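# Stand the loose sand core upright in its mould print

## Task

Pick up the sand core lying on the board and set it standing upright in the empty print of the mould, its blade pointing down into the round cavity the same way as the core on the other side; then release it.

## Robot and tools

Robot: two arms, left_arm and right_arm, each a six-joint arm ending in a parallel two-finger gripper. The names do not describe image sides. Bases in the scene frame: left_arm at (-0.001, +0.294, 0) with quat_wxyz (+0.995, 0, 0, -0.098); right_arm at (+0.048, -0.231, 0) with quat_wxyz (+0.997, 0, 0, +0.077).

Frame: one shared scene frame. Origin on the table surface midway between the arms, +z up, +x outward over the table, left_arm on the +y side. Positions are in metres, orientations are quaternions written w first (qw, qx, qy, qz). Gripper axes: the fingers extend along the gripper's +z and close along its y axis. end_effector_position is the point between the pads, roughly 1 cm short of the fingertips. Reported hand positions can be slightly wrong, more so at long reach, and motions tend to stop a centimetre or more off target, usually low.

The 16-number row: every commanded row holds both arms, always 16 numbers even if one arm is idle. Order: left_arm x, y, z, qw, qx, qy, qz, opening, then right_arm in the same eight slots. The x, y, z and quaternion are an absolute gripper pose in the scene frame (not an offset). Opening runs from -1 (closed) to +1 (fully open, 0.094 m). A row is refused if its target lies more than 0.6 m from that arm's last reported position along any gripper axis. Every control step the command is clipped to within 70 mm and 16 degrees of the measured pose; position wins over orientation if both cannot be met. To keep an arm still or keep its orientation, resend the exact pose and quaternion from the result before it stopped, not a drifted reading.

execute_actions, argument actions (list of zero or one item) plus optional pictures (boolean). Empty list: just returns state with images. An action {"rows": [...], "steps": n}: 1 to 15 rows of 16 numbers, n from 5 to 15 (default 15) steps of 1/30 s; each row covers one step and the final row repeats to fill. A wait {"steps": n} with n up to 300 counts from the previous result, including reply time. Each action's result is taken 5 steps before it finishes; those last steps run while the next reply is being written. Images come only with an empty list or pictures: true.

move, argument target (one 16-number row, absolute poses as above) and optional speed in m/s, 0.002 to 0.5, default 0.25 (rotation limited to double that in rad/s). Both grippers travel straight toward their poses and finish together in 0.5 to 10 s; anything longer is cut off at 10 s short of the goal. Rotation takes the shorter direction. The opening is applied when the move begins. Paths ignore obstacles and the other arm; grippers may lag, wander, or overshoot speed, especially near full reach. Faster contact means a harder impact, and aiming deeper past a surface presses harder. The result adds a move: line with the ending (done, off_target, moving, held, fault), any limits (paced = pose clipped; held = a safety check blocked some steps, after which motion can spike), and each gripper's distance from its pose. If only one arm is named, the other finished fine.

wait, argument seconds (0 to 10): lets time pass without new commands.

zoom_image, arguments camera (cam_head_left or cam_head_right, each 504x504) and region [x0, y0, x1, y1] in pixels from the top-left, at most 504 by 504: gives a closer look at the latest image.

read_manual, optional section "licences": returns licence text only.

finished_scene, argument scene (integer): ends and grades the current scene; irreversible, so call it only after the core is standing correctly and released.

Result lines: the state line gives each arm's gripper position and quaternion. grip_measured is the finger gap on the command scale; the last joint value is the gap in metres. A 'pose unreachable' line means the clearance check altered or stopped that arm's command; HELD marks steps where this happened. 'Hand target' (only when nothing is pending) shows the pose the controller is currently driving toward. FAULT, MOTOR HOT (from 75 °C) and OVER-TEMPERATURE FAULT lines report stops: at 90 °C an arm halts for 10 s, at 100 °C it goes limp and drops. Holding loads warms motors.

Gripping: to hold the core, command an opening about 0.03 below grip_measured for a firm hold, less for a lighter one. Readings may be off by about 1 mm. Pads push roughly 50 to 62 N each.

Joint ranges (rad): waist -2.618 to 3.054, shoulder 0 to 3.142, elbow 0 to 3.142, wrist pitch -1.571 to 1.571, wrist yaw -1.571 to 1.571, wrist roll -2.094 to 2.094. Elbows cannot fully straighten.

Avoid: dropping or slamming the core, hard shoves, arm-to-arm contact, and anything leaving the table. Brief external tugs on the held part or pushes on loose items can occur. Compare the placed core with the one already seated across the mould before letting go.

Each tool is called after ">>>" as name([rows], argument=value, ...), one row to a line, values as JSON.

## Session

>>> execute_actions(actions=[])

Scene clock: 0.00 s of 4800.00 s.
left_arm: end_effector_position=(+0.2500, +0.1086, +0.1986) grip_measured=+1.000 end_effector_quat_wxyz=(+0.211, -0.108, +0.894, -0.380) | right_arm: end_effector_position=(+0.4052, -0.3247, +0.2752) grip_measured=+1.000 end_effector_quat_wxyz=(+0.499, +0.348, +0.754, -0.249)
Joint positions: left_arm=[-0.211  1.013  0.831 -0.564  0.412 -0.83   0.094] | right_arm=[-0.019  1.301  1.113 -0.482  0.917  0.531  0.094]
Joint velocities: left_arm=[ 0.002 -0.007 -0.007  0.066  0.037  0.022  0.   ] | right_arm=[-0.002 -0.007 -0.002 -0.051 -0.066  0.022  0.   ]
Motor temperatures (°C, as the motors report them): left_arm=[29 30 31 32 31 32] | right_arm=[30 31 32 32 30 29]
Hand target (left_arm): +0.251, +0.108, +0.206; +0.221, -0.102, +0.890, -0.386
Hand target (right_arm): +0.404, -0.326, +0.283; +0.506, +0.352, +0.747, -0.249

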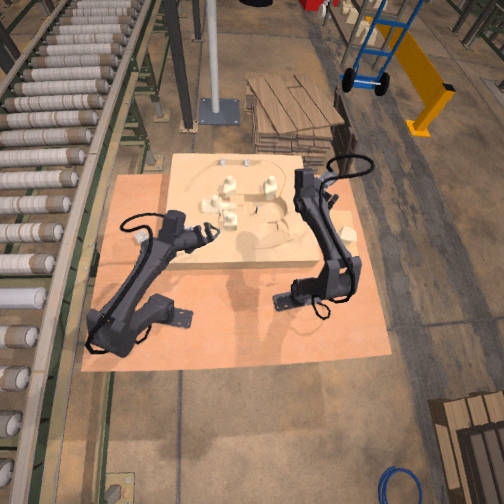

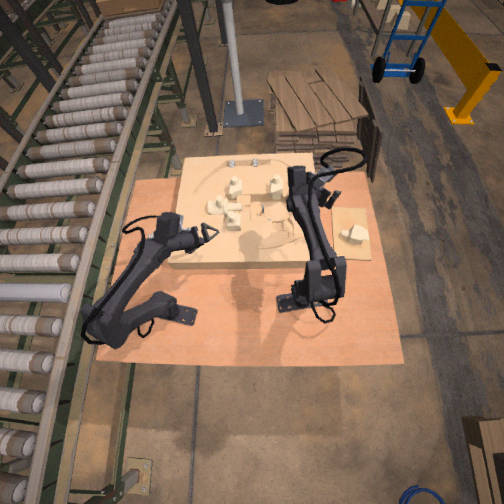

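>>> zoom_image(camera="cam_head_right", region=[325, 200, 385, 270])

>>> zoom_image(camera="cam_head_left", region=[315, 200, 375, 270])

>>> zoom_image(camera="cam_head_left", region=[195, 160, 305, 270])

>>> zoom_image(camera="cam_head_right", region=[200, 160, 310, 270])

Region (325, 200, 385, 270) of cam_head_right's 504x504 image, scaled by 7.200, with more detail than that image has; it fills the left 432 columns of this view, and the rest is white.

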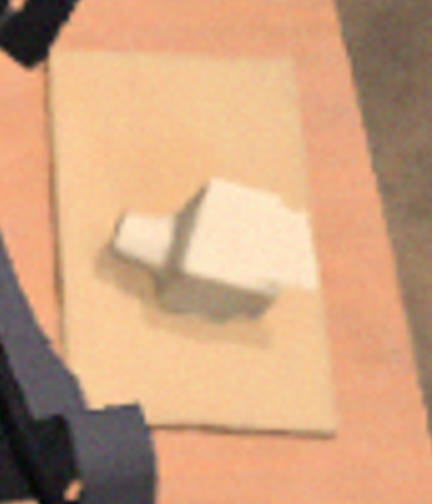

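Region (315, 200, 375, 270) of cam_head_left's 504x504 image, scaled by 7.200, with more detail than that image has; it fills the left 432 columns of this view, and the rest is white.

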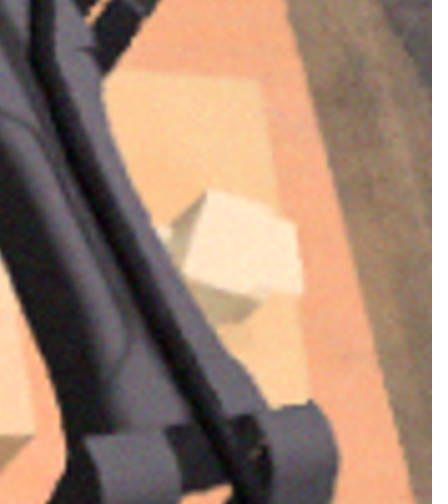

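Region (195, 160, 305, 270) of cam_head_left's 504x504 image, scaled by 4.582, with more detail than that image has.

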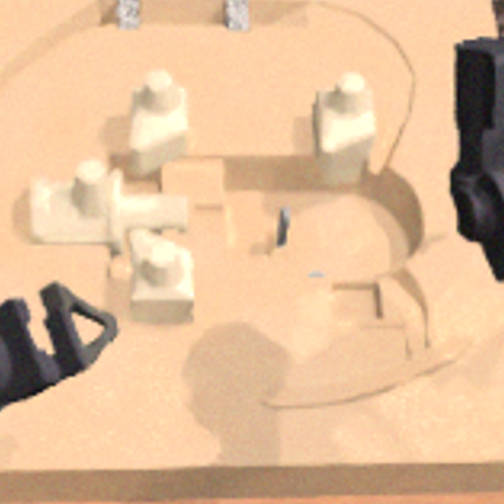

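Region (200, 160, 310, 270) of cam_head_right's 504x504 image, scaled by 4.582, with more detail than that image has.

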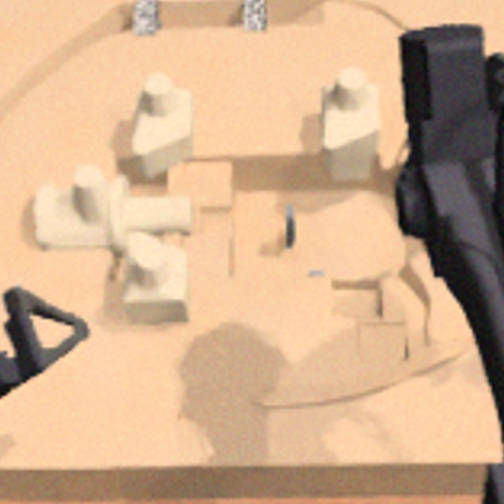

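>>> zoom_image(camera="cam_head_right", region=[336, 218, 376, 252])

>>> zoom_image(camera="cam_head_left", region=[328, 218, 368, 252])

Region (336, 218, 376, 252) of cam_head_right's 504x504 image, scaled by 12.600, with more detail than that image has; it fills the top 428 rows of this view, and the rest is white.

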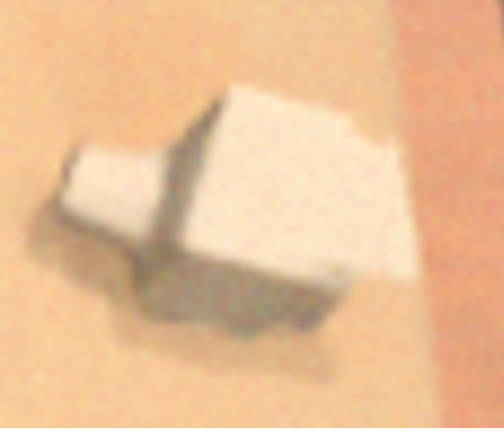

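Region (328, 218, 368, 252) of cam_head_left's 504x504 image, scaled by 12.600, with more detail than that image has; it fills the top 428 rows of this view, and the rest is white.

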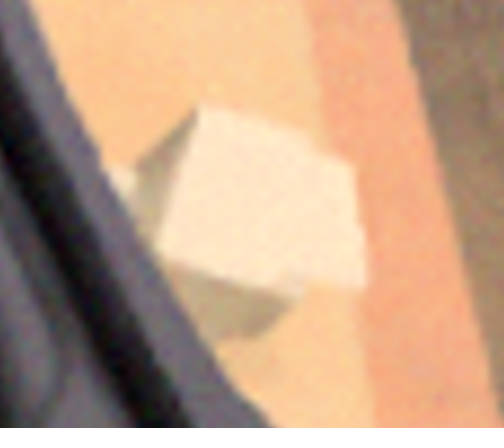

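>>> execute_actions(actions=[])

Scene clock: 10.87 s of 4800.00 s.
left_arm: end_effector_position=(+0.2500, +0.1086, +0.1986) grip_measured=+1.000 end_effector_quat_wxyz=(+0.211, -0.108, +0.894, -0.380) | right_arm: end_effector_position=(+0.4052, -0.3247, +0.2752) grip_measured=+1.000 end_effector_quat_wxyz=(+0.499, +0.348, +0.754, -0.249)
Joint positions: left_arm=[-0.211  1.013  0.831 -0.564  0.412 -0.83   0.094] | right_arm=[-0.019  1.301  1.113 -0.482  0.917  0.531  0.094]
Joint velocities: left_arm=[ 0.007 -0.002  0.017  0.022 -0.037  0.037  0.   ] | right_arm=[ 0.007 -0.002 -0.002 -0.022  0.022  0.022  0.   ]
Motor temperatures (°C, as the motors report them): left_arm=[29 30 33 34 31 32] | right_arm=[30 31 34 33 30 29]
Hand target (left_arm): +0.251, +0.108, +0.206; +0.221, -0.102, +0.890, -0.386
Hand target (right_arm): +0.404, -0.326, +0.283; +0.506, +0.352, +0.747, -0.249
Kept back: nothing.
Steps of this call (steps 1 to 90: nothing new was sent; then 7.87 s passed at rest). Readings (end_effector_position):
1: left_arm (+0.2500, +0.1086, +0.1986) | right_arm (+0.4052, -0.3247, +0.2752)
2: left_arm (+0.2500, +0.1086, +0.1986) | right_arm (+0.4052, -0.3247, +0.2752)
4: left_arm (+0.2500, +0.1086, +0.1986) | right_arm (+0.4052, -0.3247, +0.2752)
8: left_arm (+0.2500, +0.1086, +0.1986) | right_arm (+0.4052, -0.3247, +0.2752)
90: the state above

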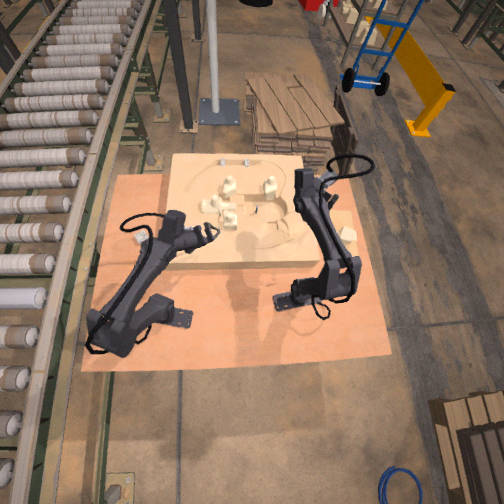

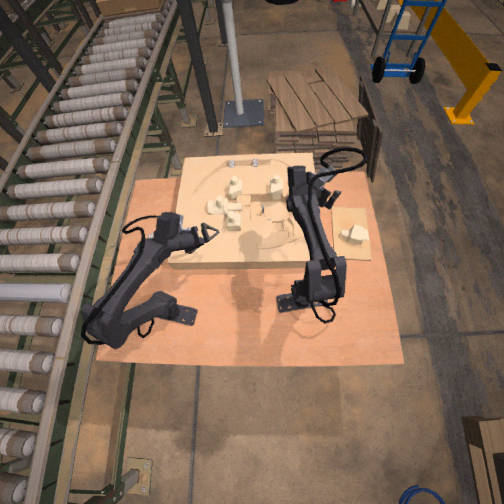

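>>> zoom_image(camera="cam_head_right", region=[320, 200, 390, 270])

>>> zoom_image(camera="cam_head_left", region=[190, 160, 320, 270])

Region (320, 200, 390, 270) of cam_head_right's 504x504 image, scaled by 7.200, with more detail than that image has.

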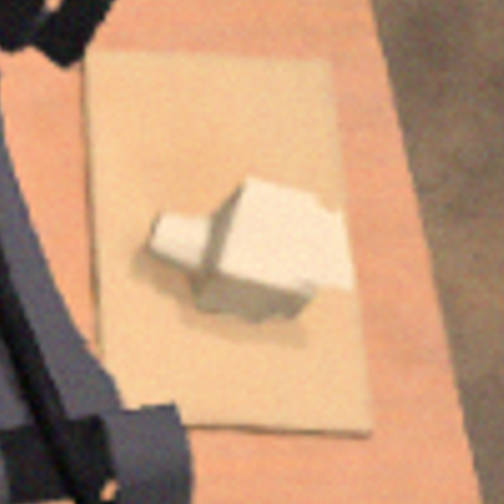

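Region (190, 160, 320, 270) of cam_head_left's 504x504 image, scaled by 3.877, with more detail than that image has; it fills the top 426 rows of this view, and the rest is white.

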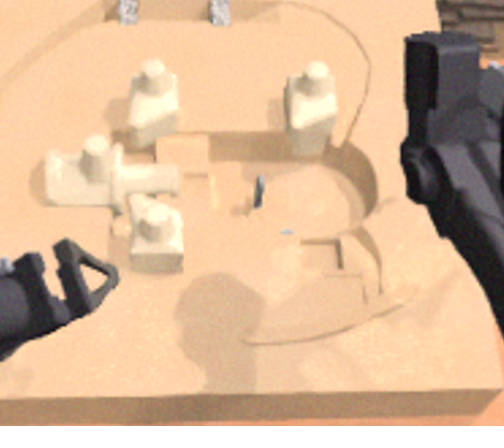

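>>> zoom_image(camera="cam_head_left", region=[250, 170, 310, 250])

>>> zoom_image(camera="cam_head_right", region=[250, 170, 310, 250])

>>> zoom_image(camera="cam_head_right", region=[335, 218, 375, 252])

Region (250, 170, 310, 250) of cam_head_left's 504x504 image, scaled by 6.300, with more detail than that image has; it fills the left 378 columns of this view, and the rest is white.

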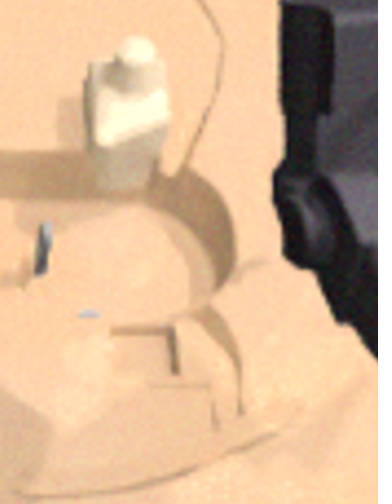

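Region (250, 170, 310, 250) of cam_head_right's 504x504 image, scaled by 6.300, with more detail than that image has; it fills the left 378 columns of this view, and the rest is white.

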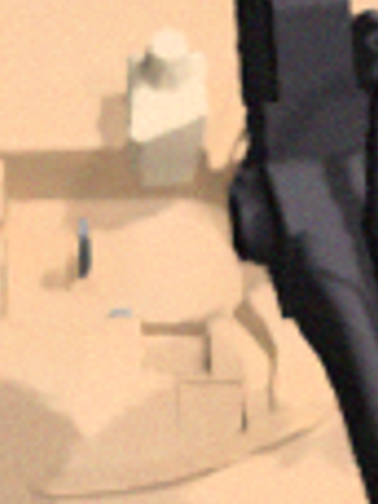

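Region (335, 218, 375, 252) of cam_head_right's 504x504 image, scaled by 12.600, with more detail than that image has; it fills the top 428 rows of this view, and the rest is white.

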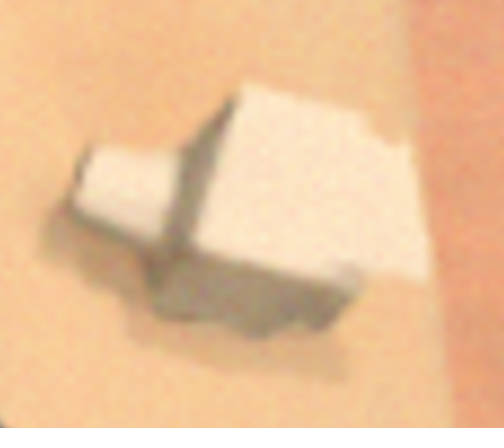

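>>> zoom_image(camera="cam_head_right", region=[150, 205, 225, 260])

>>> zoom_image(camera="cam_head_right", region=[280, 150, 360, 230])

Region (150, 205, 225, 260) of cam_head_right's 504x504 image, scaled by 6.720, with more detail than that image has; it fills the top 370 rows of this view, and the rest is white.

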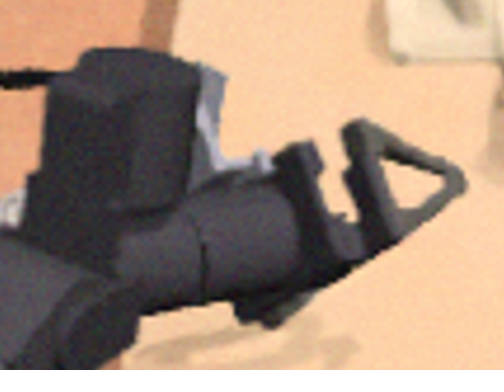

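Region (280, 150, 360, 230) of cam_head_right's 504x504 image, scaled by 6.300, with more detail than that image has.

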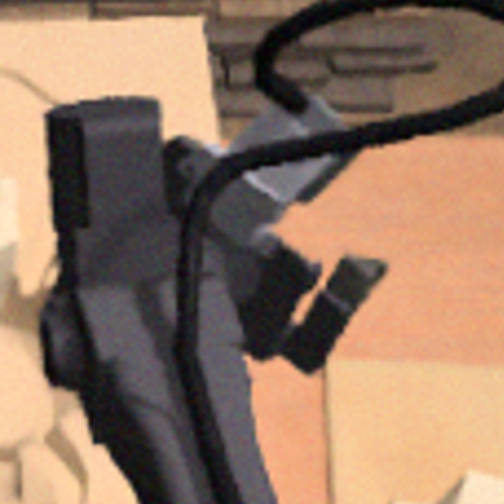

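>>> move(target=[0.251,0.108,0.206,0.221,-0.102,0.890,-0.386,1, 0.318,-0.4735,0.092,0.2487,0.7533,0.5330,-0.2944,1], speed=0.35)

Scene clock: 35.53 s of 4800.00 s.
left_arm: end_effector_position=(+0.2500, +0.1086, +0.1986) grip_measured=+1.000 end_effector_quat_wxyz=(+0.211, -0.108, +0.894, -0.380) | right_arm: end_effector_position=(+0.3159, -0.4723, +0.0833) grip_measured=+1.000 end_effector_quat_wxyz=(+0.250, +0.745, +0.539, -0.304)
Joint positions: left_arm=[-0.211  1.013  0.831 -0.564  0.412 -0.83   0.094] | right_arm=[-0.526  1.808  1.163 -0.805  0.802  1.466  0.094]
Joint velocities: left_arm=[ 0.007  0.012 -0.017  0.066 -0.051 -0.037  0.   ] | right_arm=[-0.027 -0.012 -0.007 -0.066 -0.066  0.037  0.   ]
Motor temperatures (°C, as the motors report them): left_arm=[29 30 34 36 31 32] | right_arm=[30 32 35 34 30 29]
Hand target (left_arm): +0.251, +0.108, +0.206; +0.221, -0.102, +0.890, -0.386
Hand target (right_arm): +0.321, -0.476, +0.090; +0.256, +0.748, +0.532, -0.303
Off the commanded pose (left_arm): 0.008 m, 2 deg.
Off the commanded pose (right_arm): 0.009 m, 2 deg.
Kept back: nothing.
After step 90, 19.57 s passed at rest.
move: done

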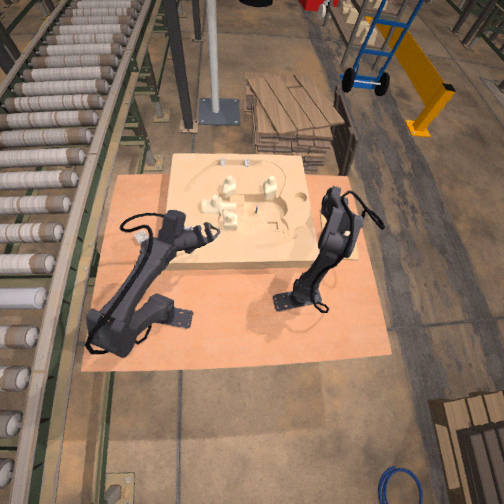

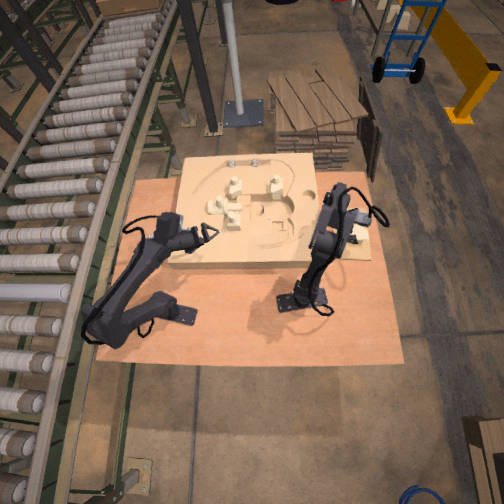

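>>> zoom_image(camera="cam_head_right", region=[320, 195, 390, 265])

>>> zoom_image(camera="cam_head_left", region=[245, 150, 345, 270])

Region (320, 195, 390, 265) of cam_head_right's 504x504 image, scaled by 7.200, with more detail than that image has.

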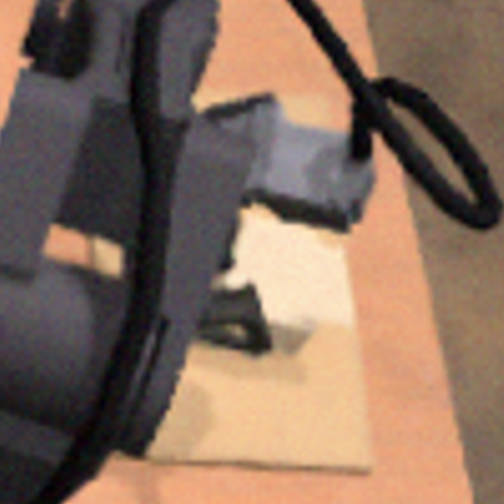

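Region (245, 150, 345, 270) of cam_head_left's 504x504 image, scaled by 4.200, with more detail than that image has.

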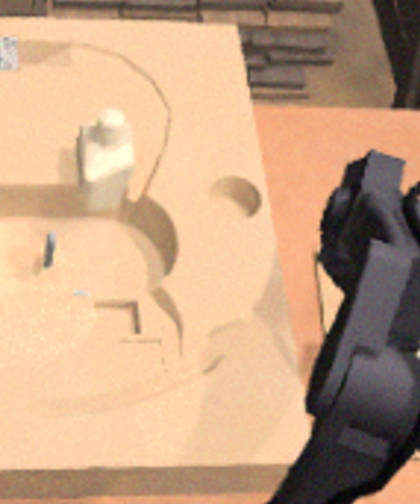

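>>> execute_actions([
  {"rows": [
[0.251,0.108,0.206,0.221,-0.102,0.890,-0.386,1, 0.318,-0.4735,0.0905,0.2487,0.7533,0.5330,-0.2944,1],
[0.251,0.108,0.206,0.221,-0.102,0.890,-0.386,1, 0.318,-0.4735,0.088,0.2487,0.7533,0.5330,-0.2944,0.95],
[0.251,0.108,0.206,0.221,-0.102,0.890,-0.386,1, 0.318,-0.4735,0.085,0.2487,0.7533,0.5330,-0.2944,0.9],
[0.251,0.108,0.206,0.221,-0.102,0.890,-0.386,1, 0.3178,-0.4735,0.0815,0.2487,0.7533,0.5330,-0.2944,0.85],
[0.251,0.108,0.206,0.221,-0.102,0.890,-0.386,1, 0.3176,-0.4735,0.078,0.2487,0.7533,0.5330,-0.2944,0.8],
[0.251,0.108,0.206,0.221,-0.102,0.890,-0.386,1, 0.3174,-0.4735,0.0745,0.2487,0.7533,0.5330,-0.2944,0.75],
[0.251,0.108,0.206,0.221,-0.102,0.890,-0.386,1, 0.3172,-0.4735,0.071,0.2487,0.7533,0.5330,-0.2944,0.7],
[0.251,0.108,0.206,0.221,-0.102,0.890,-0.386,1, 0.317,-0.4735,0.0675,0.2487,0.7533,0.5330,-0.2944,0.65],
[0.251,0.108,0.206,0.221,-0.102,0.890,-0.386,1, 0.317,-0.4735,0.0645,0.2487,0.7533,0.5330,-0.2944,0.6],
[0.251,0.108,0.206,0.221,-0.102,0.890,-0.386,1, 0.317,-0.4735,0.062,0.2487,0.7533,0.5330,-0.2944,0.55],
[0.251,0.108,0.206,0.221,-0.102,0.890,-0.386,1, 0.317,-0.4735,0.0605,0.2487,0.7533,0.5330,-0.2944,0.5],
[0.251,0.108,0.206,0.221,-0.102,0.890,-0.386,1, 0.317,-0.4735,0.0595,0.2487,0.7533,0.5330,-0.2944,0.46],
[0.251,0.108,0.206,0.221,-0.102,0.890,-0.386,1, 0.317,-0.4735,0.059,0.2487,0.7533,0.5330,-0.2944,0.42],
[0.251,0.108,0.206,0.221,-0.102,0.890,-0.386,1, 0.317,-0.4735,0.059,0.2487,0.7533,0.5330,-0.2944,0.40],
[0.251,0.108,0.206,0.221,-0.102,0.890,-0.386,1, 0.317,-0.4735,0.059,0.2487,0.7533,0.5330,-0.2944,0.40]
], "steps": 15},
])

>>> execute_actions(actions=[])

Scene clock: 37.67 s of 4800.00 s.
left_arm: end_effector_position=(+0.2500, +0.1086, +0.1986) grip_measured=+1.000 end_effector_quat_wxyz=(+0.211, -0.108, +0.894, -0.380) | right_arm: end_effector_position=(+0.3214, -0.4716, +0.0768) grip_measured=+0.577 end_effector_quat_wxyz=(+0.254, +0.751, +0.536, -0.290)
Joint positions: left_arm=[-0.211  1.013  0.831 -0.564  0.412 -0.83   0.094] | right_arm=[-0.526  1.818  1.157 -0.77   0.781  1.472  0.074]
Joint velocities: left_arm=[-0.012 -0.007 -0.002 -0.022 -0.066 -0.066  0.   ] | right_arm=[ 0.002  0.12  -0.134  0.315 -0.007  0.007 -0.051]
Motor temperatures (°C, as the motors report them): left_arm=[29 30 34 36 31 32] | right_arm=[30 32 35 34 30 29]
Steps of this call (steps 1 to 54: nothing new was sent; steps 55 to 64: the first 10 steps of this action). Readings (end_effector_position):
55: left_arm (+0.2500, +0.1086, +0.1986) | right_arm (+0.3156, -0.4717, +0.0827)
56: left_arm (+0.2500, +0.1086, +0.1986) | right_arm (+0.3155, -0.4711, +0.0821)
58: left_arm (+0.2500, +0.1086, +0.1986) | right_arm (+0.3159, -0.4704, +0.0813)
62: left_arm (+0.2500, +0.1086, +0.1986) | right_arm (+0.3194, -0.4709, +0.0802)
64: the state above

Scene clock: 37.83 s of 4800.00 s.
left_arm: end_effector_position=(+0.2500, +0.1086, +0.1986) grip_measured=+1.000 end_effector_quat_wxyz=(+0.211, -0.108, +0.894, -0.380) | right_arm: end_effector_position=(+0.3194, -0.4703, +0.0636) grip_measured=+0.405 end_effector_quat_wxyz=(+0.246, +0.750, +0.539, -0.293)
Joint positions: left_arm=[-0.211  1.013  0.831 -0.564  0.412 -0.83   0.094] | right_arm=[-0.526  1.841  1.133 -0.74   0.777  1.473  0.066]
Joint velocities: left_arm=[-0.007 -0.002 -0.007  0.095  0.007  0.022  0.   ] | right_arm=[-0.012  0.081 -0.066  0.037 -0.022 -0.037 -0.005]
Motor temperatures (°C, as the motors report them): left_arm=[29 30 34 36 31 32] | right_arm=[30 32 35 34 30 29]
Hand target (left_arm): +0.251, +0.108, +0.206; +0.221, -0.102, +0.890, -0.386
Hand target (right_arm): +0.317, -0.473, +0.059; +0.248, +0.753, +0.533, -0.295
Off the commanded pose (left_arm): 0.008 m, 2 deg.
Off the commanded pose (right_arm): 0.006 m, 1 deg.
Kept back: nothing.
Steps of this call (steps 1 to 5: the last 5 steps of your previous action). Readings (end_effector_position):
1: left_arm (+0.2500, +0.1086, +0.1986) | right_arm (+0.3213, -0.4715, +0.0741)
2: left_arm (+0.2500, +0.1086, +0.1986) | right_arm (+0.3209, -0.4712, +0.0711)
4: left_arm (+0.2500, +0.1086, +0.1986) | right_arm (+0.3197, -0.4705, +0.0655)
5: the state above

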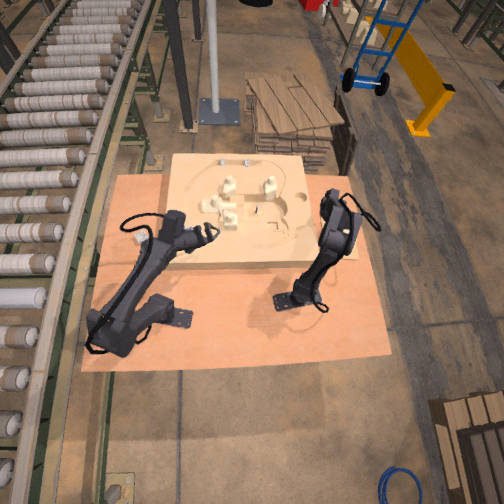

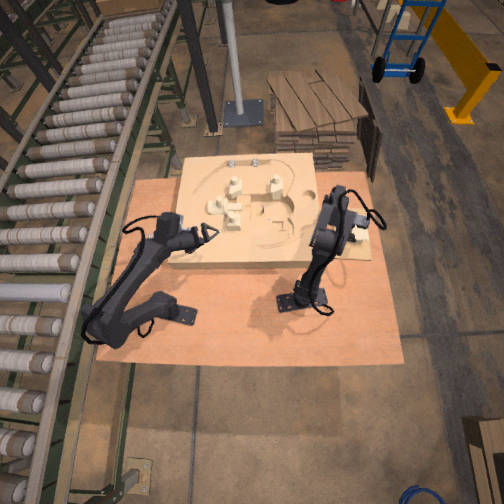

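>>> execute_actions([
  {"rows": [
[0.251,0.108,0.206,0.221,-0.102,0.890,-0.386,1, 0.3165,-0.474,0.057,0.2487,0.7533,0.5330,-0.2944,0.40],
[0.251,0.108,0.206,0.221,-0.102,0.890,-0.386,1, 0.316,-0.4745,0.055,0.2487,0.7533,0.5330,-0.2944,0.38],
[0.251,0.108,0.206,0.221,-0.102,0.890,-0.386,1, 0.3155,-0.475,0.0535,0.2487,0.7533,0.5330,-0.2944,0.36],
[0.251,0.108,0.206,0.221,-0.102,0.890,-0.386,1, 0.3155,-0.4755,0.0525,0.2487,0.7533,0.5330,-0.2944,0.34],
[0.251,0.108,0.206,0.221,-0.102,0.890,-0.386,1, 0.3155,-0.4755,0.052,0.2487,0.7533,0.5330,-0.2944,0.32],
[0.251,0.108,0.206,0.221,-0.102,0.890,-0.386,1, 0.3155,-0.4755,0.052,0.2487,0.7533,0.5330,-0.2944,0.30]
], "steps": 12},
])

Scene clock: 38.50 s of 4800.00 s.
left_arm: end_effector_position=(+0.2500, +0.1086, +0.1986) grip_measured=+1.000 end_effector_quat_wxyz=(+0.211, -0.108, +0.894, -0.380) | right_arm: end_effector_position=(+0.3199, -0.4737, +0.0590) grip_measured=+0.304 end_effector_quat_wxyz=(+0.253, +0.755, +0.532, -0.287)
Joint positions: left_arm=[-0.211  1.013  0.831 -0.564  0.412 -0.83   0.094] | right_arm=[-0.535  1.844  1.116 -0.696  0.775  1.472  0.061]
Joint velocities: left_arm=[-0.002  0.007  0.007 -0.022 -0.037  0.066  0.   ] | right_arm=[-0.022 -0.012 -0.071  0.007  0.037 -0.007 -0.005]
Motor temperatures (°C, as the motors report them): left_arm=[29 30 34 36 31 32] | right_arm=[30 32 35 34 30 29]
Steps of this call (steps 1 to 13: nothing new was sent; steps 14 to 20: the first 7 steps of this action). Readings (end_effector_position):
14: left_arm (+0.2500, +0.1086, +0.1986) | right_arm (+0.3220, -0.4712, +0.0622)
15: left_arm (+0.2500, +0.1086, +0.1986) | right_arm (+0.3224, -0.4717, +0.0623)
17: left_arm (+0.2500, +0.1086, +0.1986) | right_arm (+0.3223, -0.4729, +0.0614)
20: the state above

>>> execute_actions([
  {"rows": [
[0.251,0.108,0.206,0.221,-0.102,0.890,-0.386,1, 0.3145,-0.475,0.050,0.2487,0.7533,0.5330,-0.2944,0.30],
[0.251,0.108,0.206,0.221,-0.102,0.890,-0.386,1, 0.3135,-0.475,0.048,0.2487,0.7533,0.5330,-0.2944,0.30],
[0.251,0.108,0.206,0.221,-0.102,0.890,-0.386,1, 0.3135,-0.475,0.047,0.2487,0.7533,0.5330,-0.2944,0.30]
], "steps": 12},
], pictures=true)

Scene clock: 38.93 s of 4800.00 s.
left_arm: end_effector_position=(+0.2500, +0.1086, +0.1986) grip_measured=+1.000 end_effector_quat_wxyz=(+0.211, -0.108, +0.894, -0.380) | right_arm: end_effector_position=(+0.3199, -0.4738, +0.0550) grip_measured=+0.302 end_effector_quat_wxyz=(+0.258, +0.756, +0.530, -0.284)
Joint positions: left_arm=[-0.211  1.013  0.831 -0.564  0.412 -0.83   0.094] | right_arm=[-0.536  1.844  1.096 -0.664  0.775  1.471  0.061]
Joint velocities: left_arm=[-0.002  0.002  0.007 -0.051 -0.007 -0.022  0.   ] | right_arm=[ 0.002  0.012 -0.022  0.139 -0.066  0.051  0.   ]
Motor temperatures (°C, as the motors report them): left_arm=[29 30 34 36 31 32] | right_arm=[30 32 35 34 30 29]
Off your previous action's commanded pose (left_arm): 0.008 m, 2 deg at its last step (step 5 of this call).
Off your previous action's commanded pose (right_arm): 0.009 m, 1 deg at its last step (step 5 of this call).
Steps of this call (steps 1 to 5: the last 5 steps of your previous action; step 6: nothing new was sent; steps 7 to 13: the first 7 steps of this action). Readings (end_effector_position):
7: left_arm (+0.2500, +0.1086, +0.1986) | right_arm (+0.3211, -0.4744, +0.0588)
8: left_arm (+0.2500, +0.1086, +0.1986) | right_arm (+0.3214, -0.4745, +0.0584)
10: left_arm (+0.2500, +0.1086, +0.1986) | right_arm (+0.3207, -0.4742, +0.0567)
13: the state above

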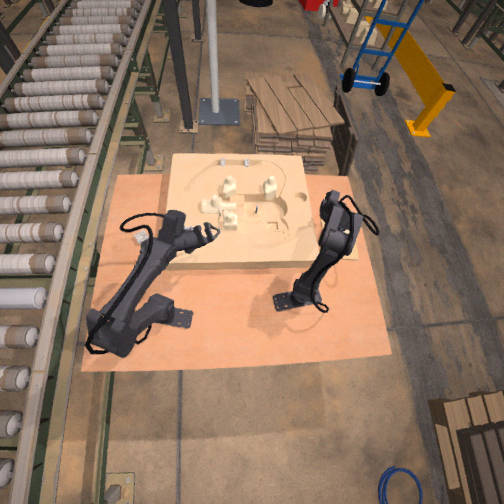

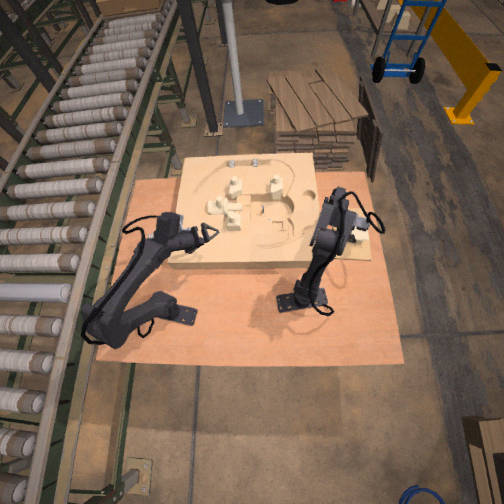

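>>> zoom_image(camera="cam_head_right", region=[325, 205, 385, 265])

>>> execute_actions(actions=[])

Region (325, 205, 385, 265) of cam_head_right's 504x504 image, scaled by 8.400, with more detail than that image has.

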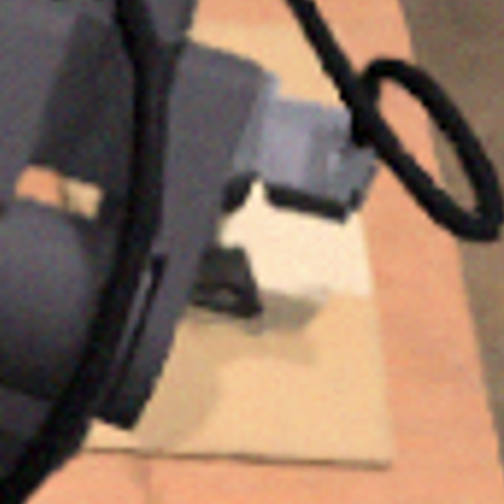

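Scene clock: 39.23 s of 4800.00 s.
left_arm: end_effector_position=(+0.2500, +0.1086, +0.1986) grip_measured=+1.000 end_effector_quat_wxyz=(+0.211, -0.108, +0.894, -0.380) | right_arm: end_effector_position=(+0.3203, -0.4740, +0.0549) grip_measured=+0.302 end_effector_quat_wxyz=(+0.259, +0.756, +0.530, -0.284)
Joint positions: left_arm=[-0.211  1.013  0.831 -0.564  0.412 -0.83   0.094] | right_arm=[-0.536  1.844  1.095 -0.661  0.775  1.47   0.061]
Joint velocities: left_arm=[-0.002 -0.012  0.002 -0.051 -0.022  0.022  0.   ] | right_arm=[ 0.007 -0.002 -0.007 -0.066 -0.066  0.037 -0.001]
Motor temperatures (°C, as the motors report them): left_arm=[29 30 34 36 31 32] | right_arm=[30 32 35 34 30 29]
Hand target (left_arm): +0.251, +0.108, +0.206; +0.221, -0.102, +0.890, -0.386
Hand target (right_arm): +0.314, -0.475, +0.047; +0.249, +0.753, +0.533, -0.294
Off the commanded pose (left_arm): 0.008 m, 2 deg.
Off the commanded pose (right_arm): 0.010 m, 2 deg.
Kept back: nothing.
Steps of this call (steps 1 to 5: the last 5 steps of your previous action; steps 6 to 9: nothing new was sent). Readings (end_effector_position):
1: left_arm (+0.2500, +0.1086, +0.1986) | right_arm (+0.3199, -0.4738, +0.0550)
2: left_arm (+0.2500, +0.1086, +0.1986) | right_arm (+0.3199, -0.4738, +0.0549)
4: left_arm (+0.2500, +0.1086, +0.1986) | right_arm (+0.3201, -0.4739, +0.0549)
8: left_arm (+0.2500, +0.1086, +0.1986) | right_arm (+0.3202, -0.4739, +0.0549)
9: the state above

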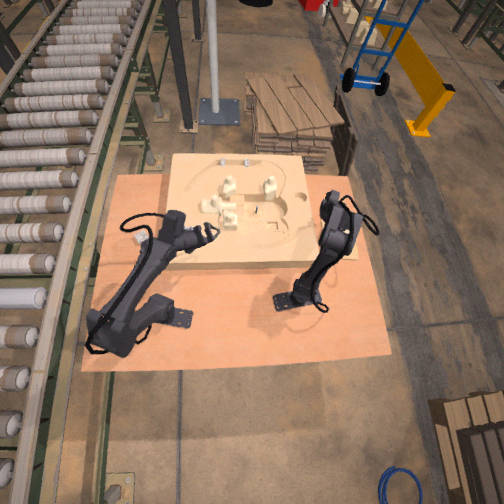

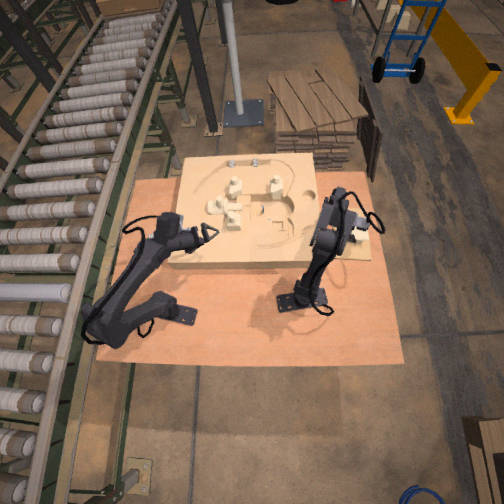

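>>> execute_actions([
  {"rows": [
[0.251,0.108,0.206,0.221,-0.102,0.890,-0.386,1, 0.3135,-0.475,0.048,0.2487,0.7533,0.5330,-0.2944,0.27],
[0.251,0.108,0.206,0.221,-0.102,0.890,-0.386,1, 0.3135,-0.475,0.049,0.2487,0.7533,0.5330,-0.2944,0.24],
[0.251,0.108,0.206,0.221,-0.102,0.890,-0.386,1, 0.3135,-0.475,0.050,0.2487,0.7533,0.5330,-0.2944,0.21],
[0.251,0.108,0.206,0.221,-0.102,0.890,-0.386,1, 0.3135,-0.475,0.050,0.2487,0.7533,0.5330,-0.2944,0.19],
[0.251,0.108,0.206,0.221,-0.102,0.890,-0.386,1, 0.3135,-0.475,0.050,0.2487,0.7533,0.5330,-0.2944,0.17],
[0.251,0.108,0.206,0.221,-0.102,0.890,-0.386,1, 0.3135,-0.475,0.050,0.2487,0.7533,0.5330,-0.2944,0.155],
[0.251,0.108,0.206,0.221,-0.102,0.890,-0.386,1, 0.3135,-0.475,0.050,0.2487,0.7533,0.5330,-0.2944,0.14],
[0.251,0.108,0.206,0.221,-0.102,0.890,-0.386,1, 0.3135,-0.475,0.050,0.2487,0.7533,0.5330,-0.2944,0.127],
[0.251,0.108,0.206,0.221,-0.102,0.890,-0.386,1, 0.3135,-0.475,0.050,0.2487,0.7533,0.5330,-0.2944,0.115]
], "steps": 15},
])

>>> execute_actions(actions=[])

Scene clock: 41.83 s of 4800.00 s.
left_arm: end_effector_position=(+0.2500, +0.1086, +0.1986) grip_measured=+1.000 end_effector_quat_wxyz=(+0.211, -0.108, +0.894, -0.380) | right_arm: end_effector_position=(+0.3204, -0.4739, +0.0549) grip_measured=+0.159 end_effector_quat_wxyz=(+0.258, +0.755, +0.532, -0.284)
Joint positions: left_arm=[-0.211  1.013  0.831 -0.564  0.412 -0.83   0.094] | right_arm=[-0.536  1.844  1.095 -0.661  0.774  1.465  0.054]
Joint velocities: left_arm=[ 0.002 -0.002  0.007 -0.022 -0.066  0.022  0.   ] | right_arm=[ 0.017  0.007  0.002 -0.066 -0.051 -0.037 -0.001]
Motor temperatures (°C, as the motors report them): left_arm=[29 30 34 36 31 32] | right_arm=[30 32 35 33 30 29]
Steps of this call (steps 1 to 68: nothing new was sent; steps 69 to 78: the first 10 steps of this action). Readings (end_effector_position):
69: left_arm (+0.2500, +0.1086, +0.1986) | right_arm (+0.3203, -0.4740, +0.0550)
70: left_arm (+0.2500, +0.1086, +0.1986) | right_arm (+0.3206, -0.4740, +0.0549)
72: left_arm (+0.2500, +0.1086, +0.1986) | right_arm (+0.3211, -0.4742, +0.0550)
76: left_arm (+0.2500, +0.1086, +0.1986) | right_arm (+0.3204, -0.4739, +0.0549)
78: the state above

Scene clock: 42.00 s of 4800.00 s.
left_arm: end_effector_position=(+0.2500, +0.1086, +0.1986) grip_measured=+1.000 end_effector_quat_wxyz=(+0.211, -0.108, +0.894, -0.380) | right_arm: end_effector_position=(+0.3204, -0.4739, +0.0549) grip_measured=+0.159 end_effector_quat_wxyz=(+0.258, +0.755, +0.533, -0.284)
Joint positions: left_arm=[-0.211  1.013  0.831 -0.564  0.412 -0.83   0.094] | right_arm=[-0.536  1.844  1.095 -0.661  0.774  1.464  0.054]
Joint velocities: left_arm=[-0.007  0.002  0.007 -0.007 -0.022 -0.022  0.   ] | right_arm=[ 0.002  0.012 -0.007 -0.037 -0.007 -0.007 -0.   ]
Motor temperatures (°C, as the motors report them): left_arm=[29 30 34 36 31 32] | right_arm=[30 32 35 33 30 29]
Hand target (left_arm): +0.251, +0.108, +0.206; +0.221, -0.102, +0.890, -0.386
Hand target (right_arm): +0.314, -0.475, +0.050; +0.249, +0.753, +0.533, -0.295
Off the commanded pose (left_arm): 0.008 m, 2 deg.
Off the commanded pose (right_arm): 0.009 m, 2 deg.
Kept back: nothing.
Steps of this call (steps 1 to 5: the last 5 steps of your previous action). Readings (end_effector_position):
1: left_arm (+0.2500, +0.1086, +0.1986) | right_arm (+0.3204, -0.4739, +0.0549)
2: left_arm (+0.2500, +0.1086, +0.1986) | right_arm (+0.3204, -0.4739, +0.0549)
4: left_arm (+0.2500, +0.1086, +0.1986) | right_arm (+0.3204, -0.4739, +0.0549)
5: the state above

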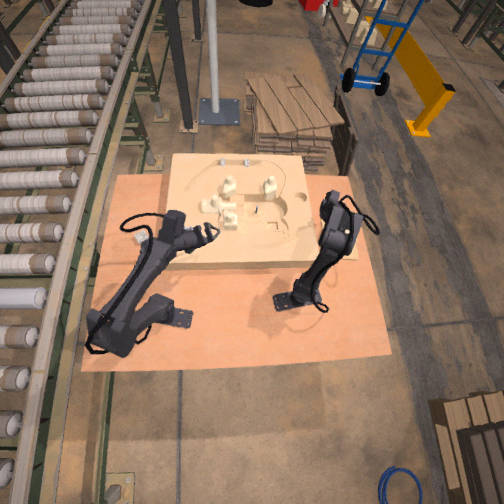

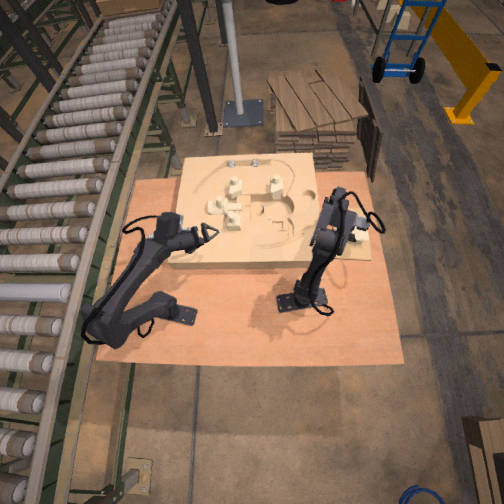

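>>> execute_actions([
  {"rows": [
[0.251,0.108,0.206,0.221,-0.102,0.890,-0.386,1, 0.315,-0.475,0.054,0.2487,0.7533,0.5330,-0.2944,0.115],
[0.251,0.108,0.206,0.221,-0.102,0.890,-0.386,1, 0.3165,-0.475,0.059,0.2487,0.7533,0.5330,-0.2944,0.115],
[0.251,0.108,0.206,0.221,-0.102,0.890,-0.386,1, 0.318,-0.475,0.064,0.2487,0.7533,0.5330,-0.2944,0.115],
[0.251,0.108,0.206,0.221,-0.102,0.890,-0.386,1, 0.3195,-0.475,0.069,0.2487,0.7533,0.5330,-0.2944,0.115],
[0.251,0.108,0.206,0.221,-0.102,0.890,-0.386,1, 0.321,-0.475,0.074,0.2487,0.7533,0.5330,-0.2944,0.115],
[0.251,0.108,0.206,0.221,-0.102,0.890,-0.386,1, 0.322,-0.475,0.079,0.2487,0.7533,0.5330,-0.2944,0.115],
[0.251,0.108,0.206,0.221,-0.102,0.890,-0.386,1, 0.323,-0.475,0.084,0.2487,0.7533,0.5330,-0.2944,0.115],
[0.251,0.108,0.206,0.221,-0.102,0.890,-0.386,1, 0.324,-0.475,0.089,0.2487,0.7533,0.5330,-0.2944,0.115],
[0.251,0.108,0.206,0.221,-0.102,0.890,-0.386,1, 0.325,-0.475,0.094,0.2487,0.7533,0.5330,-0.2944,0.115],
[0.251,0.108,0.206,0.221,-0.102,0.890,-0.386,1, 0.326,-0.475,0.099,0.2487,0.7533,0.5330,-0.2944,0.115],
[0.251,0.108,0.206,0.221,-0.102,0.890,-0.386,1, 0.3265,-0.475,0.103,0.2487,0.7533,0.5330,-0.2944,0.115],
[0.251,0.108,0.206,0.221,-0.102,0.890,-0.386,1, 0.327,-0.475,0.106,0.2487,0.7533,0.5330,-0.2944,0.115],
[0.251,0.108,0.206,0.221,-0.102,0.890,-0.386,1, 0.327,-0.475,0.108,0.2487,0.7533,0.5330,-0.2944,0.115],
[0.251,0.108,0.206,0.221,-0.102,0.890,-0.386,1, 0.327,-0.475,0.110,0.2487,0.7533,0.5330,-0.2944,0.115],
[0.251,0.108,0.206,0.221,-0.102,0.890,-0.386,1, 0.327,-0.475,0.110,0.2487,0.7533,0.5330,-0.2944,0.115]
], "steps": 15},
])

>>> move(target=[0.251,0.108,0.206,0.221,-0.102,0.890,-0.386,1, 0.343,-0.447,0.110,-0.0869,0.8218,0.5309,0.1877,0.115], speed=0.3)

Scene clock: 46.73 s of 4800.00 s.
left_arm: end_effector_position=(+0.2500, +0.1086, +0.1986) grip_measured=+1.000 end_effector_quat_wxyz=(+0.211, -0.108, +0.894, -0.380) | right_arm: end_effector_position=(+0.3186, -0.4694, +0.0646) grip_measured=+0.159 end_effector_quat_wxyz=(+0.229, +0.754, +0.545, -0.287)
Joint positions: left_arm=[-0.211  1.013  0.831 -0.564  0.412 -0.83   0.094] | right_arm=[-0.536  1.844  1.161 -0.783  0.747  1.466  0.054]
Joint velocities: left_arm=[ 0.012  0.007  0.012 -0.007 -0.037  0.066  0.   ] | right_arm=[-0.007  0.007  0.476 -0.549 -0.037  0.007  0.   ]
Motor temperatures (°C, as the motors report them): left_arm=[29 30 34 36 31 32] | right_arm=[30 33 35 33 30 29]
Steps of this call (steps 1 to 90: nothing new was sent; then 1.40 s passed at rest; steps 91 to 100: the first 10 steps of this action). Readings (end_effector_position):
91: left_arm (+0.2500, +0.1086, +0.1986) | right_arm (+0.3203, -0.4739, +0.0548)
92: left_arm (+0.2500, +0.1086, +0.1986) | right_arm (+0.3201, -0.4738, +0.0548)
94: left_arm (+0.2500, +0.1086, +0.1986) | right_arm (+0.3187, -0.4730, +0.0549)
98: left_arm (+0.2500, +0.1086, +0.1986) | right_arm (+0.3168, -0.4694, +0.0588)
100: the state above

Scene clock: 50.13 s of 4800.00 s.
left_arm: end_effector_position=(+0.2500, +0.1086, +0.1986) grip_measured=+1.000 end_effector_quat_wxyz=(+0.211, -0.108, +0.894, -0.380) | right_arm: end_effector_position=(+0.3329, -0.4447, +0.0792) grip_measured=+0.153 end_effector_quat_wxyz=(-0.121, +0.826, +0.527, +0.159)
Joint positions: left_arm=[-0.211  1.013  0.831 -0.564  0.412 -0.83   0.094] | right_arm=[-0.975  2.069  1.675 -1.367 -0.357  1.151  0.054]
Joint velocities: left_arm=[ 0.002  0.007  0.012  0.037  0.037 -0.007  0.   ] | right_arm=[-0.007 -0.002  0.002 -0.081 -0.007  0.022  0.   ]
Motor temperatures (°C, as the motors report them): left_arm=[29 30 34 36 31 32] | right_arm=[30 33 35 33 30 29]
Hand target (left_arm): +0.251, +0.108, +0.206; +0.221, -0.102, +0.890, -0.386
Hand target (right_arm): +0.340, -0.447, +0.106; -0.096, +0.824, +0.530, +0.179
Off your previous action's commanded pose (left_arm): 0.008 m, 2 deg at its last step (step 5 of this call).
Off your previous action's commanded pose (right_arm): 0.030 m, 3 deg at its last step (step 5 of this call).
Off the commanded pose (left_arm): 0.008 m, 2 deg.
Off the commanded pose (right_arm): 0.033 m, 5 deg.
Kept back: nothing.
move: off_target (right_arm)

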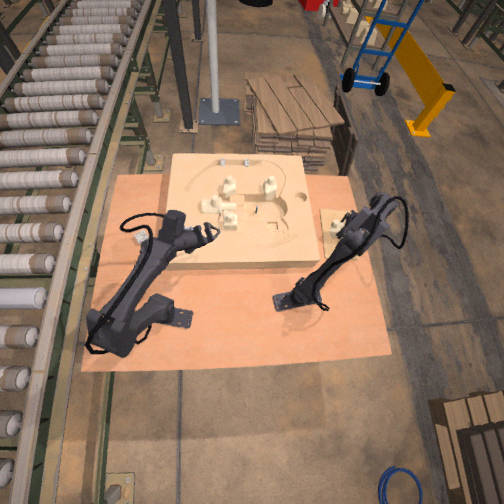

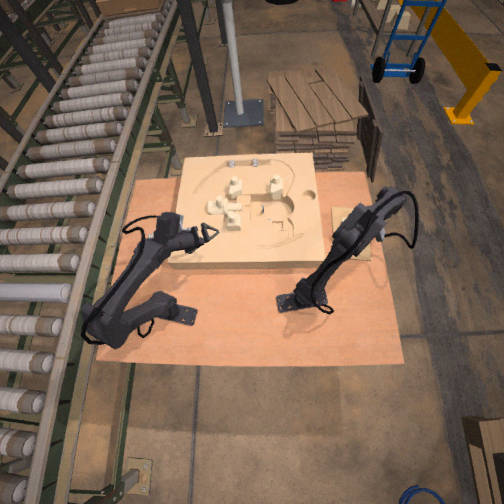

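>>> zoom_image(camera="cam_head_left", region=[310, 195, 380, 265])

>>> zoom_image(camera="cam_head_right", region=[320, 190, 400, 270])

Region (310, 195, 380, 265) of cam_head_left's 504x504 image, scaled by 7.200, with more detail than that image has.

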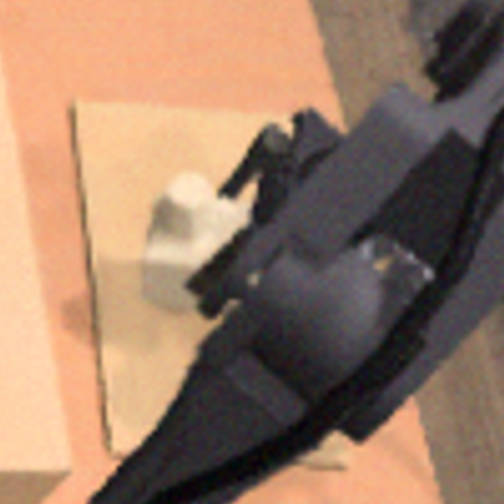

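Region (320, 190, 400, 270) of cam_head_right's 504x504 image, scaled by 6.300, with more detail than that image has.

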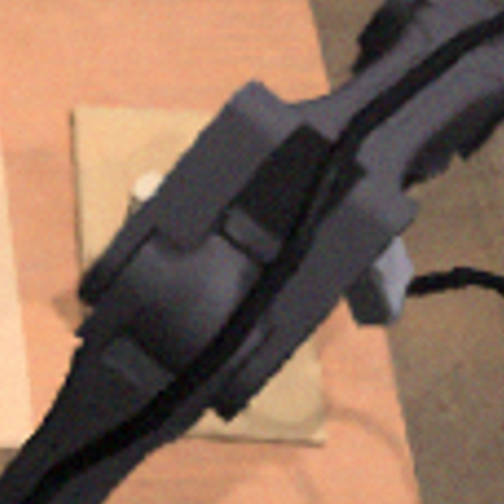

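>>> zoom_image(camera="cam_head_left", region=[322, 208, 358, 244])

Region (322, 208, 358, 244) of cam_head_left's 504x504 image, scaled by 14.000, with more detail than that image has.

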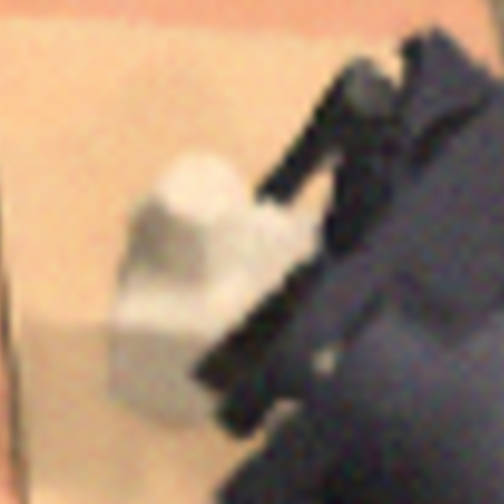

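>>> execute_actions([
  {"rows": [
[0.251,0.108,0.206,0.221,-0.102,0.890,-0.386,1, 0.340,-0.447,0.105,-0.0917,0.8235,0.5307,0.1804,0.115],
[0.251,0.108,0.206,0.221,-0.102,0.890,-0.386,1, 0.340,-0.447,0.104,-0.0874,0.8230,0.5315,0.1819,0.115],
[0.251,0.108,0.206,0.221,-0.102,0.890,-0.386,1, 0.340,-0.447,0.103,-0.0831,0.8225,0.5322,0.1833,0.115],
[0.251,0.108,0.206,0.221,-0.102,0.890,-0.386,1, 0.340,-0.447,0.102,-0.0789,0.8220,0.5330,0.1848,0.115],
[0.251,0.108,0.206,0.221,-0.102,0.890,-0.386,1, 0.340,-0.447,0.101,-0.0746,0.8215,0.5337,0.1862,0.115],
[0.251,0.108,0.206,0.221,-0.102,0.890,-0.386,1, 0.340,-0.447,0.100,-0.0703,0.8211,0.5344,0.1876,0.115],
[0.251,0.108,0.206,0.221,-0.102,0.890,-0.386,1, 0.340,-0.447,0.099,-0.0660,0.8206,0.5352,0.1891,0.115],
[0.251,0.108,0.206,0.221,-0.102,0.890,-0.386,1, 0.340,-0.447,0.098,-0.0618,0.8201,0.5359,0.1905,0.115],
[0.251,0.108,0.206,0.221,-0.102,0.890,-0.386,1, 0.340,-0.447,0.097,-0.0575,0.8196,0.5367,0.1920,0.115],
[0.251,0.108,0.206,0.221,-0.102,0.890,-0.386,1, 0.340,-0.447,0.096,-0.0532,0.8191,0.5374,0.1934,0.115],
[0.251,0.108,0.206,0.221,-0.102,0.890,-0.386,1, 0.340,-0.447,0.095,-0.0532,0.8191,0.5374,0.1934,0.115],
[0.251,0.108,0.206,0.221,-0.102,0.890,-0.386,1, 0.340,-0.447,0.094,-0.0532,0.8191,0.5374,0.1934,0.115],
[0.251,0.108,0.206,0.221,-0.102,0.890,-0.386,1, 0.340,-0.447,0.093,-0.0532,0.8191,0.5374,0.1934,0.115],
[0.251,0.108,0.206,0.221,-0.102,0.890,-0.386,1, 0.340,-0.447,0.092,-0.0532,0.8191,0.5374,0.1934,0.115],
[0.251,0.108,0.206,0.221,-0.102,0.890,-0.386,1, 0.340,-0.447,0.091,-0.0532,0.8191,0.5374,0.1934,0.115]
], "steps": 15},
])

>>> execute_actions([
  {"rows": [
[0.251,0.108,0.206,0.221,-0.102,0.890,-0.386,1, 0.340,-0.447,0.090,-0.0532,0.8191,0.5374,0.1934,0.115],
[0.251,0.108,0.206,0.221,-0.102,0.890,-0.386,1, 0.340,-0.447,0.089,-0.0532,0.8191,0.5374,0.1934,0.115],
[0.251,0.108,0.206,0.221,-0.102,0.890,-0.386,1, 0.340,-0.447,0.088,-0.0532,0.8191,0.5374,0.1934,0.115],
[0.251,0.108,0.206,0.221,-0.102,0.890,-0.386,1, 0.340,-0.447,0.087,-0.0532,0.8191,0.5374,0.1934,0.115]
], "steps": 15},
])

Scene clock: 52.57 s of 4800.00 s.
left_arm: end_effector_position=(+0.2500, +0.1086, +0.1986) grip_measured=+1.000 end_effector_quat_wxyz=(+0.211, -0.108, +0.894, -0.380) | right_arm: end_effector_position=(+0.3360, -0.4458, +0.0847) grip_measured=+0.153 end_effector_quat_wxyz=(-0.086, +0.823, +0.535, +0.171)
Joint positions: left_arm=[-0.211  1.013  0.831 -0.564  0.412 -0.83   0.094] | right_arm=[-0.976  2.006  1.614 -1.294 -0.367  1.145  0.054]
Joint velocities: left_arm=[ 0.002  0.007  0.002  0.051 -0.007  0.007  0.   ] | right_arm=[-0.032 -0.247 -0.408  0.33   0.007 -0.007 -0.001]
Motor temperatures (°C, as the motors report them): left_arm=[29 30 34 36 31 32] | right_arm=[30 34 35 33 30 29]
Steps of this call (steps 1 to 63: nothing new was sent; steps 64 to 73: the first 10 steps of this action). Readings (end_effector_position):
64: left_arm (+0.2500, +0.1086, +0.1986) | right_arm (+0.3330, -0.4446, +0.0793)
65: left_arm (+0.2500, +0.1086, +0.1986) | right_arm (+0.3332, -0.4447, +0.0796)
67: left_arm (+0.2500, +0.1086, +0.1986) | right_arm (+0.3344, -0.4458, +0.0811)
71: left_arm (+0.2500, +0.1086, +0.1986) | right_arm (+0.3367, -0.4470, +0.0848)
73: the state above

Scene clock: 53.07 s of 4800.00 s.
left_arm: end_effector_position=(+0.2500, +0.1086, +0.1986) grip_measured=+1.000 end_effector_quat_wxyz=(+0.211, -0.108, +0.894, -0.380) | right_arm: end_effector_position=(+0.3369, -0.4479, +0.0734) grip_measured=+0.153 end_effector_quat_wxyz=(-0.071, +0.823, +0.536, +0.175)
Joint positions: left_arm=[-0.211  1.013  0.831 -0.564  0.412 -0.83   0.094] | right_arm=[-0.98   1.994  1.552 -1.215 -0.371  1.143  0.054]
Joint velocities: left_arm=[-0.007  0.007  0.002  0.081  0.037 -0.051  0.   ] | right_arm=[-0.012 -0.002 -0.002  0.066 -0.095  0.022  0.   ]
Motor temperatures (°C, as the motors report them): left_arm=[29 30 34 36 31 32] | right_arm=[30 34 35 33 30 29]
Off your previous action's commanded pose (left_arm): 0.008 m, 2 deg at its last step (step 5 of this call).
Off your previous action's commanded pose (right_arm): 0.013 m, 4 deg at its last step (step 5 of this call).
Steps of this call (steps 1 to 5: the last 5 steps of your previous action; steps 6 to 15: the first 10 steps of this action). Readings (end_effector_position):
6: left_arm (+0.2500, +0.1086, +0.1986) | right_arm (+0.3345, -0.4454, +0.0781)
7: left_arm (+0.2500, +0.1086, +0.1986) | right_arm (+0.3348, -0.4457, +0.0770)
9: left_arm (+0.2500, +0.1086, +0.1986) | right_arm (+0.3353, -0.4462, +0.0752)
13: left_arm (+0.2500, +0.1086, +0.1986) | right_arm (+0.3363, -0.4472, +0.0735)
15: the state above


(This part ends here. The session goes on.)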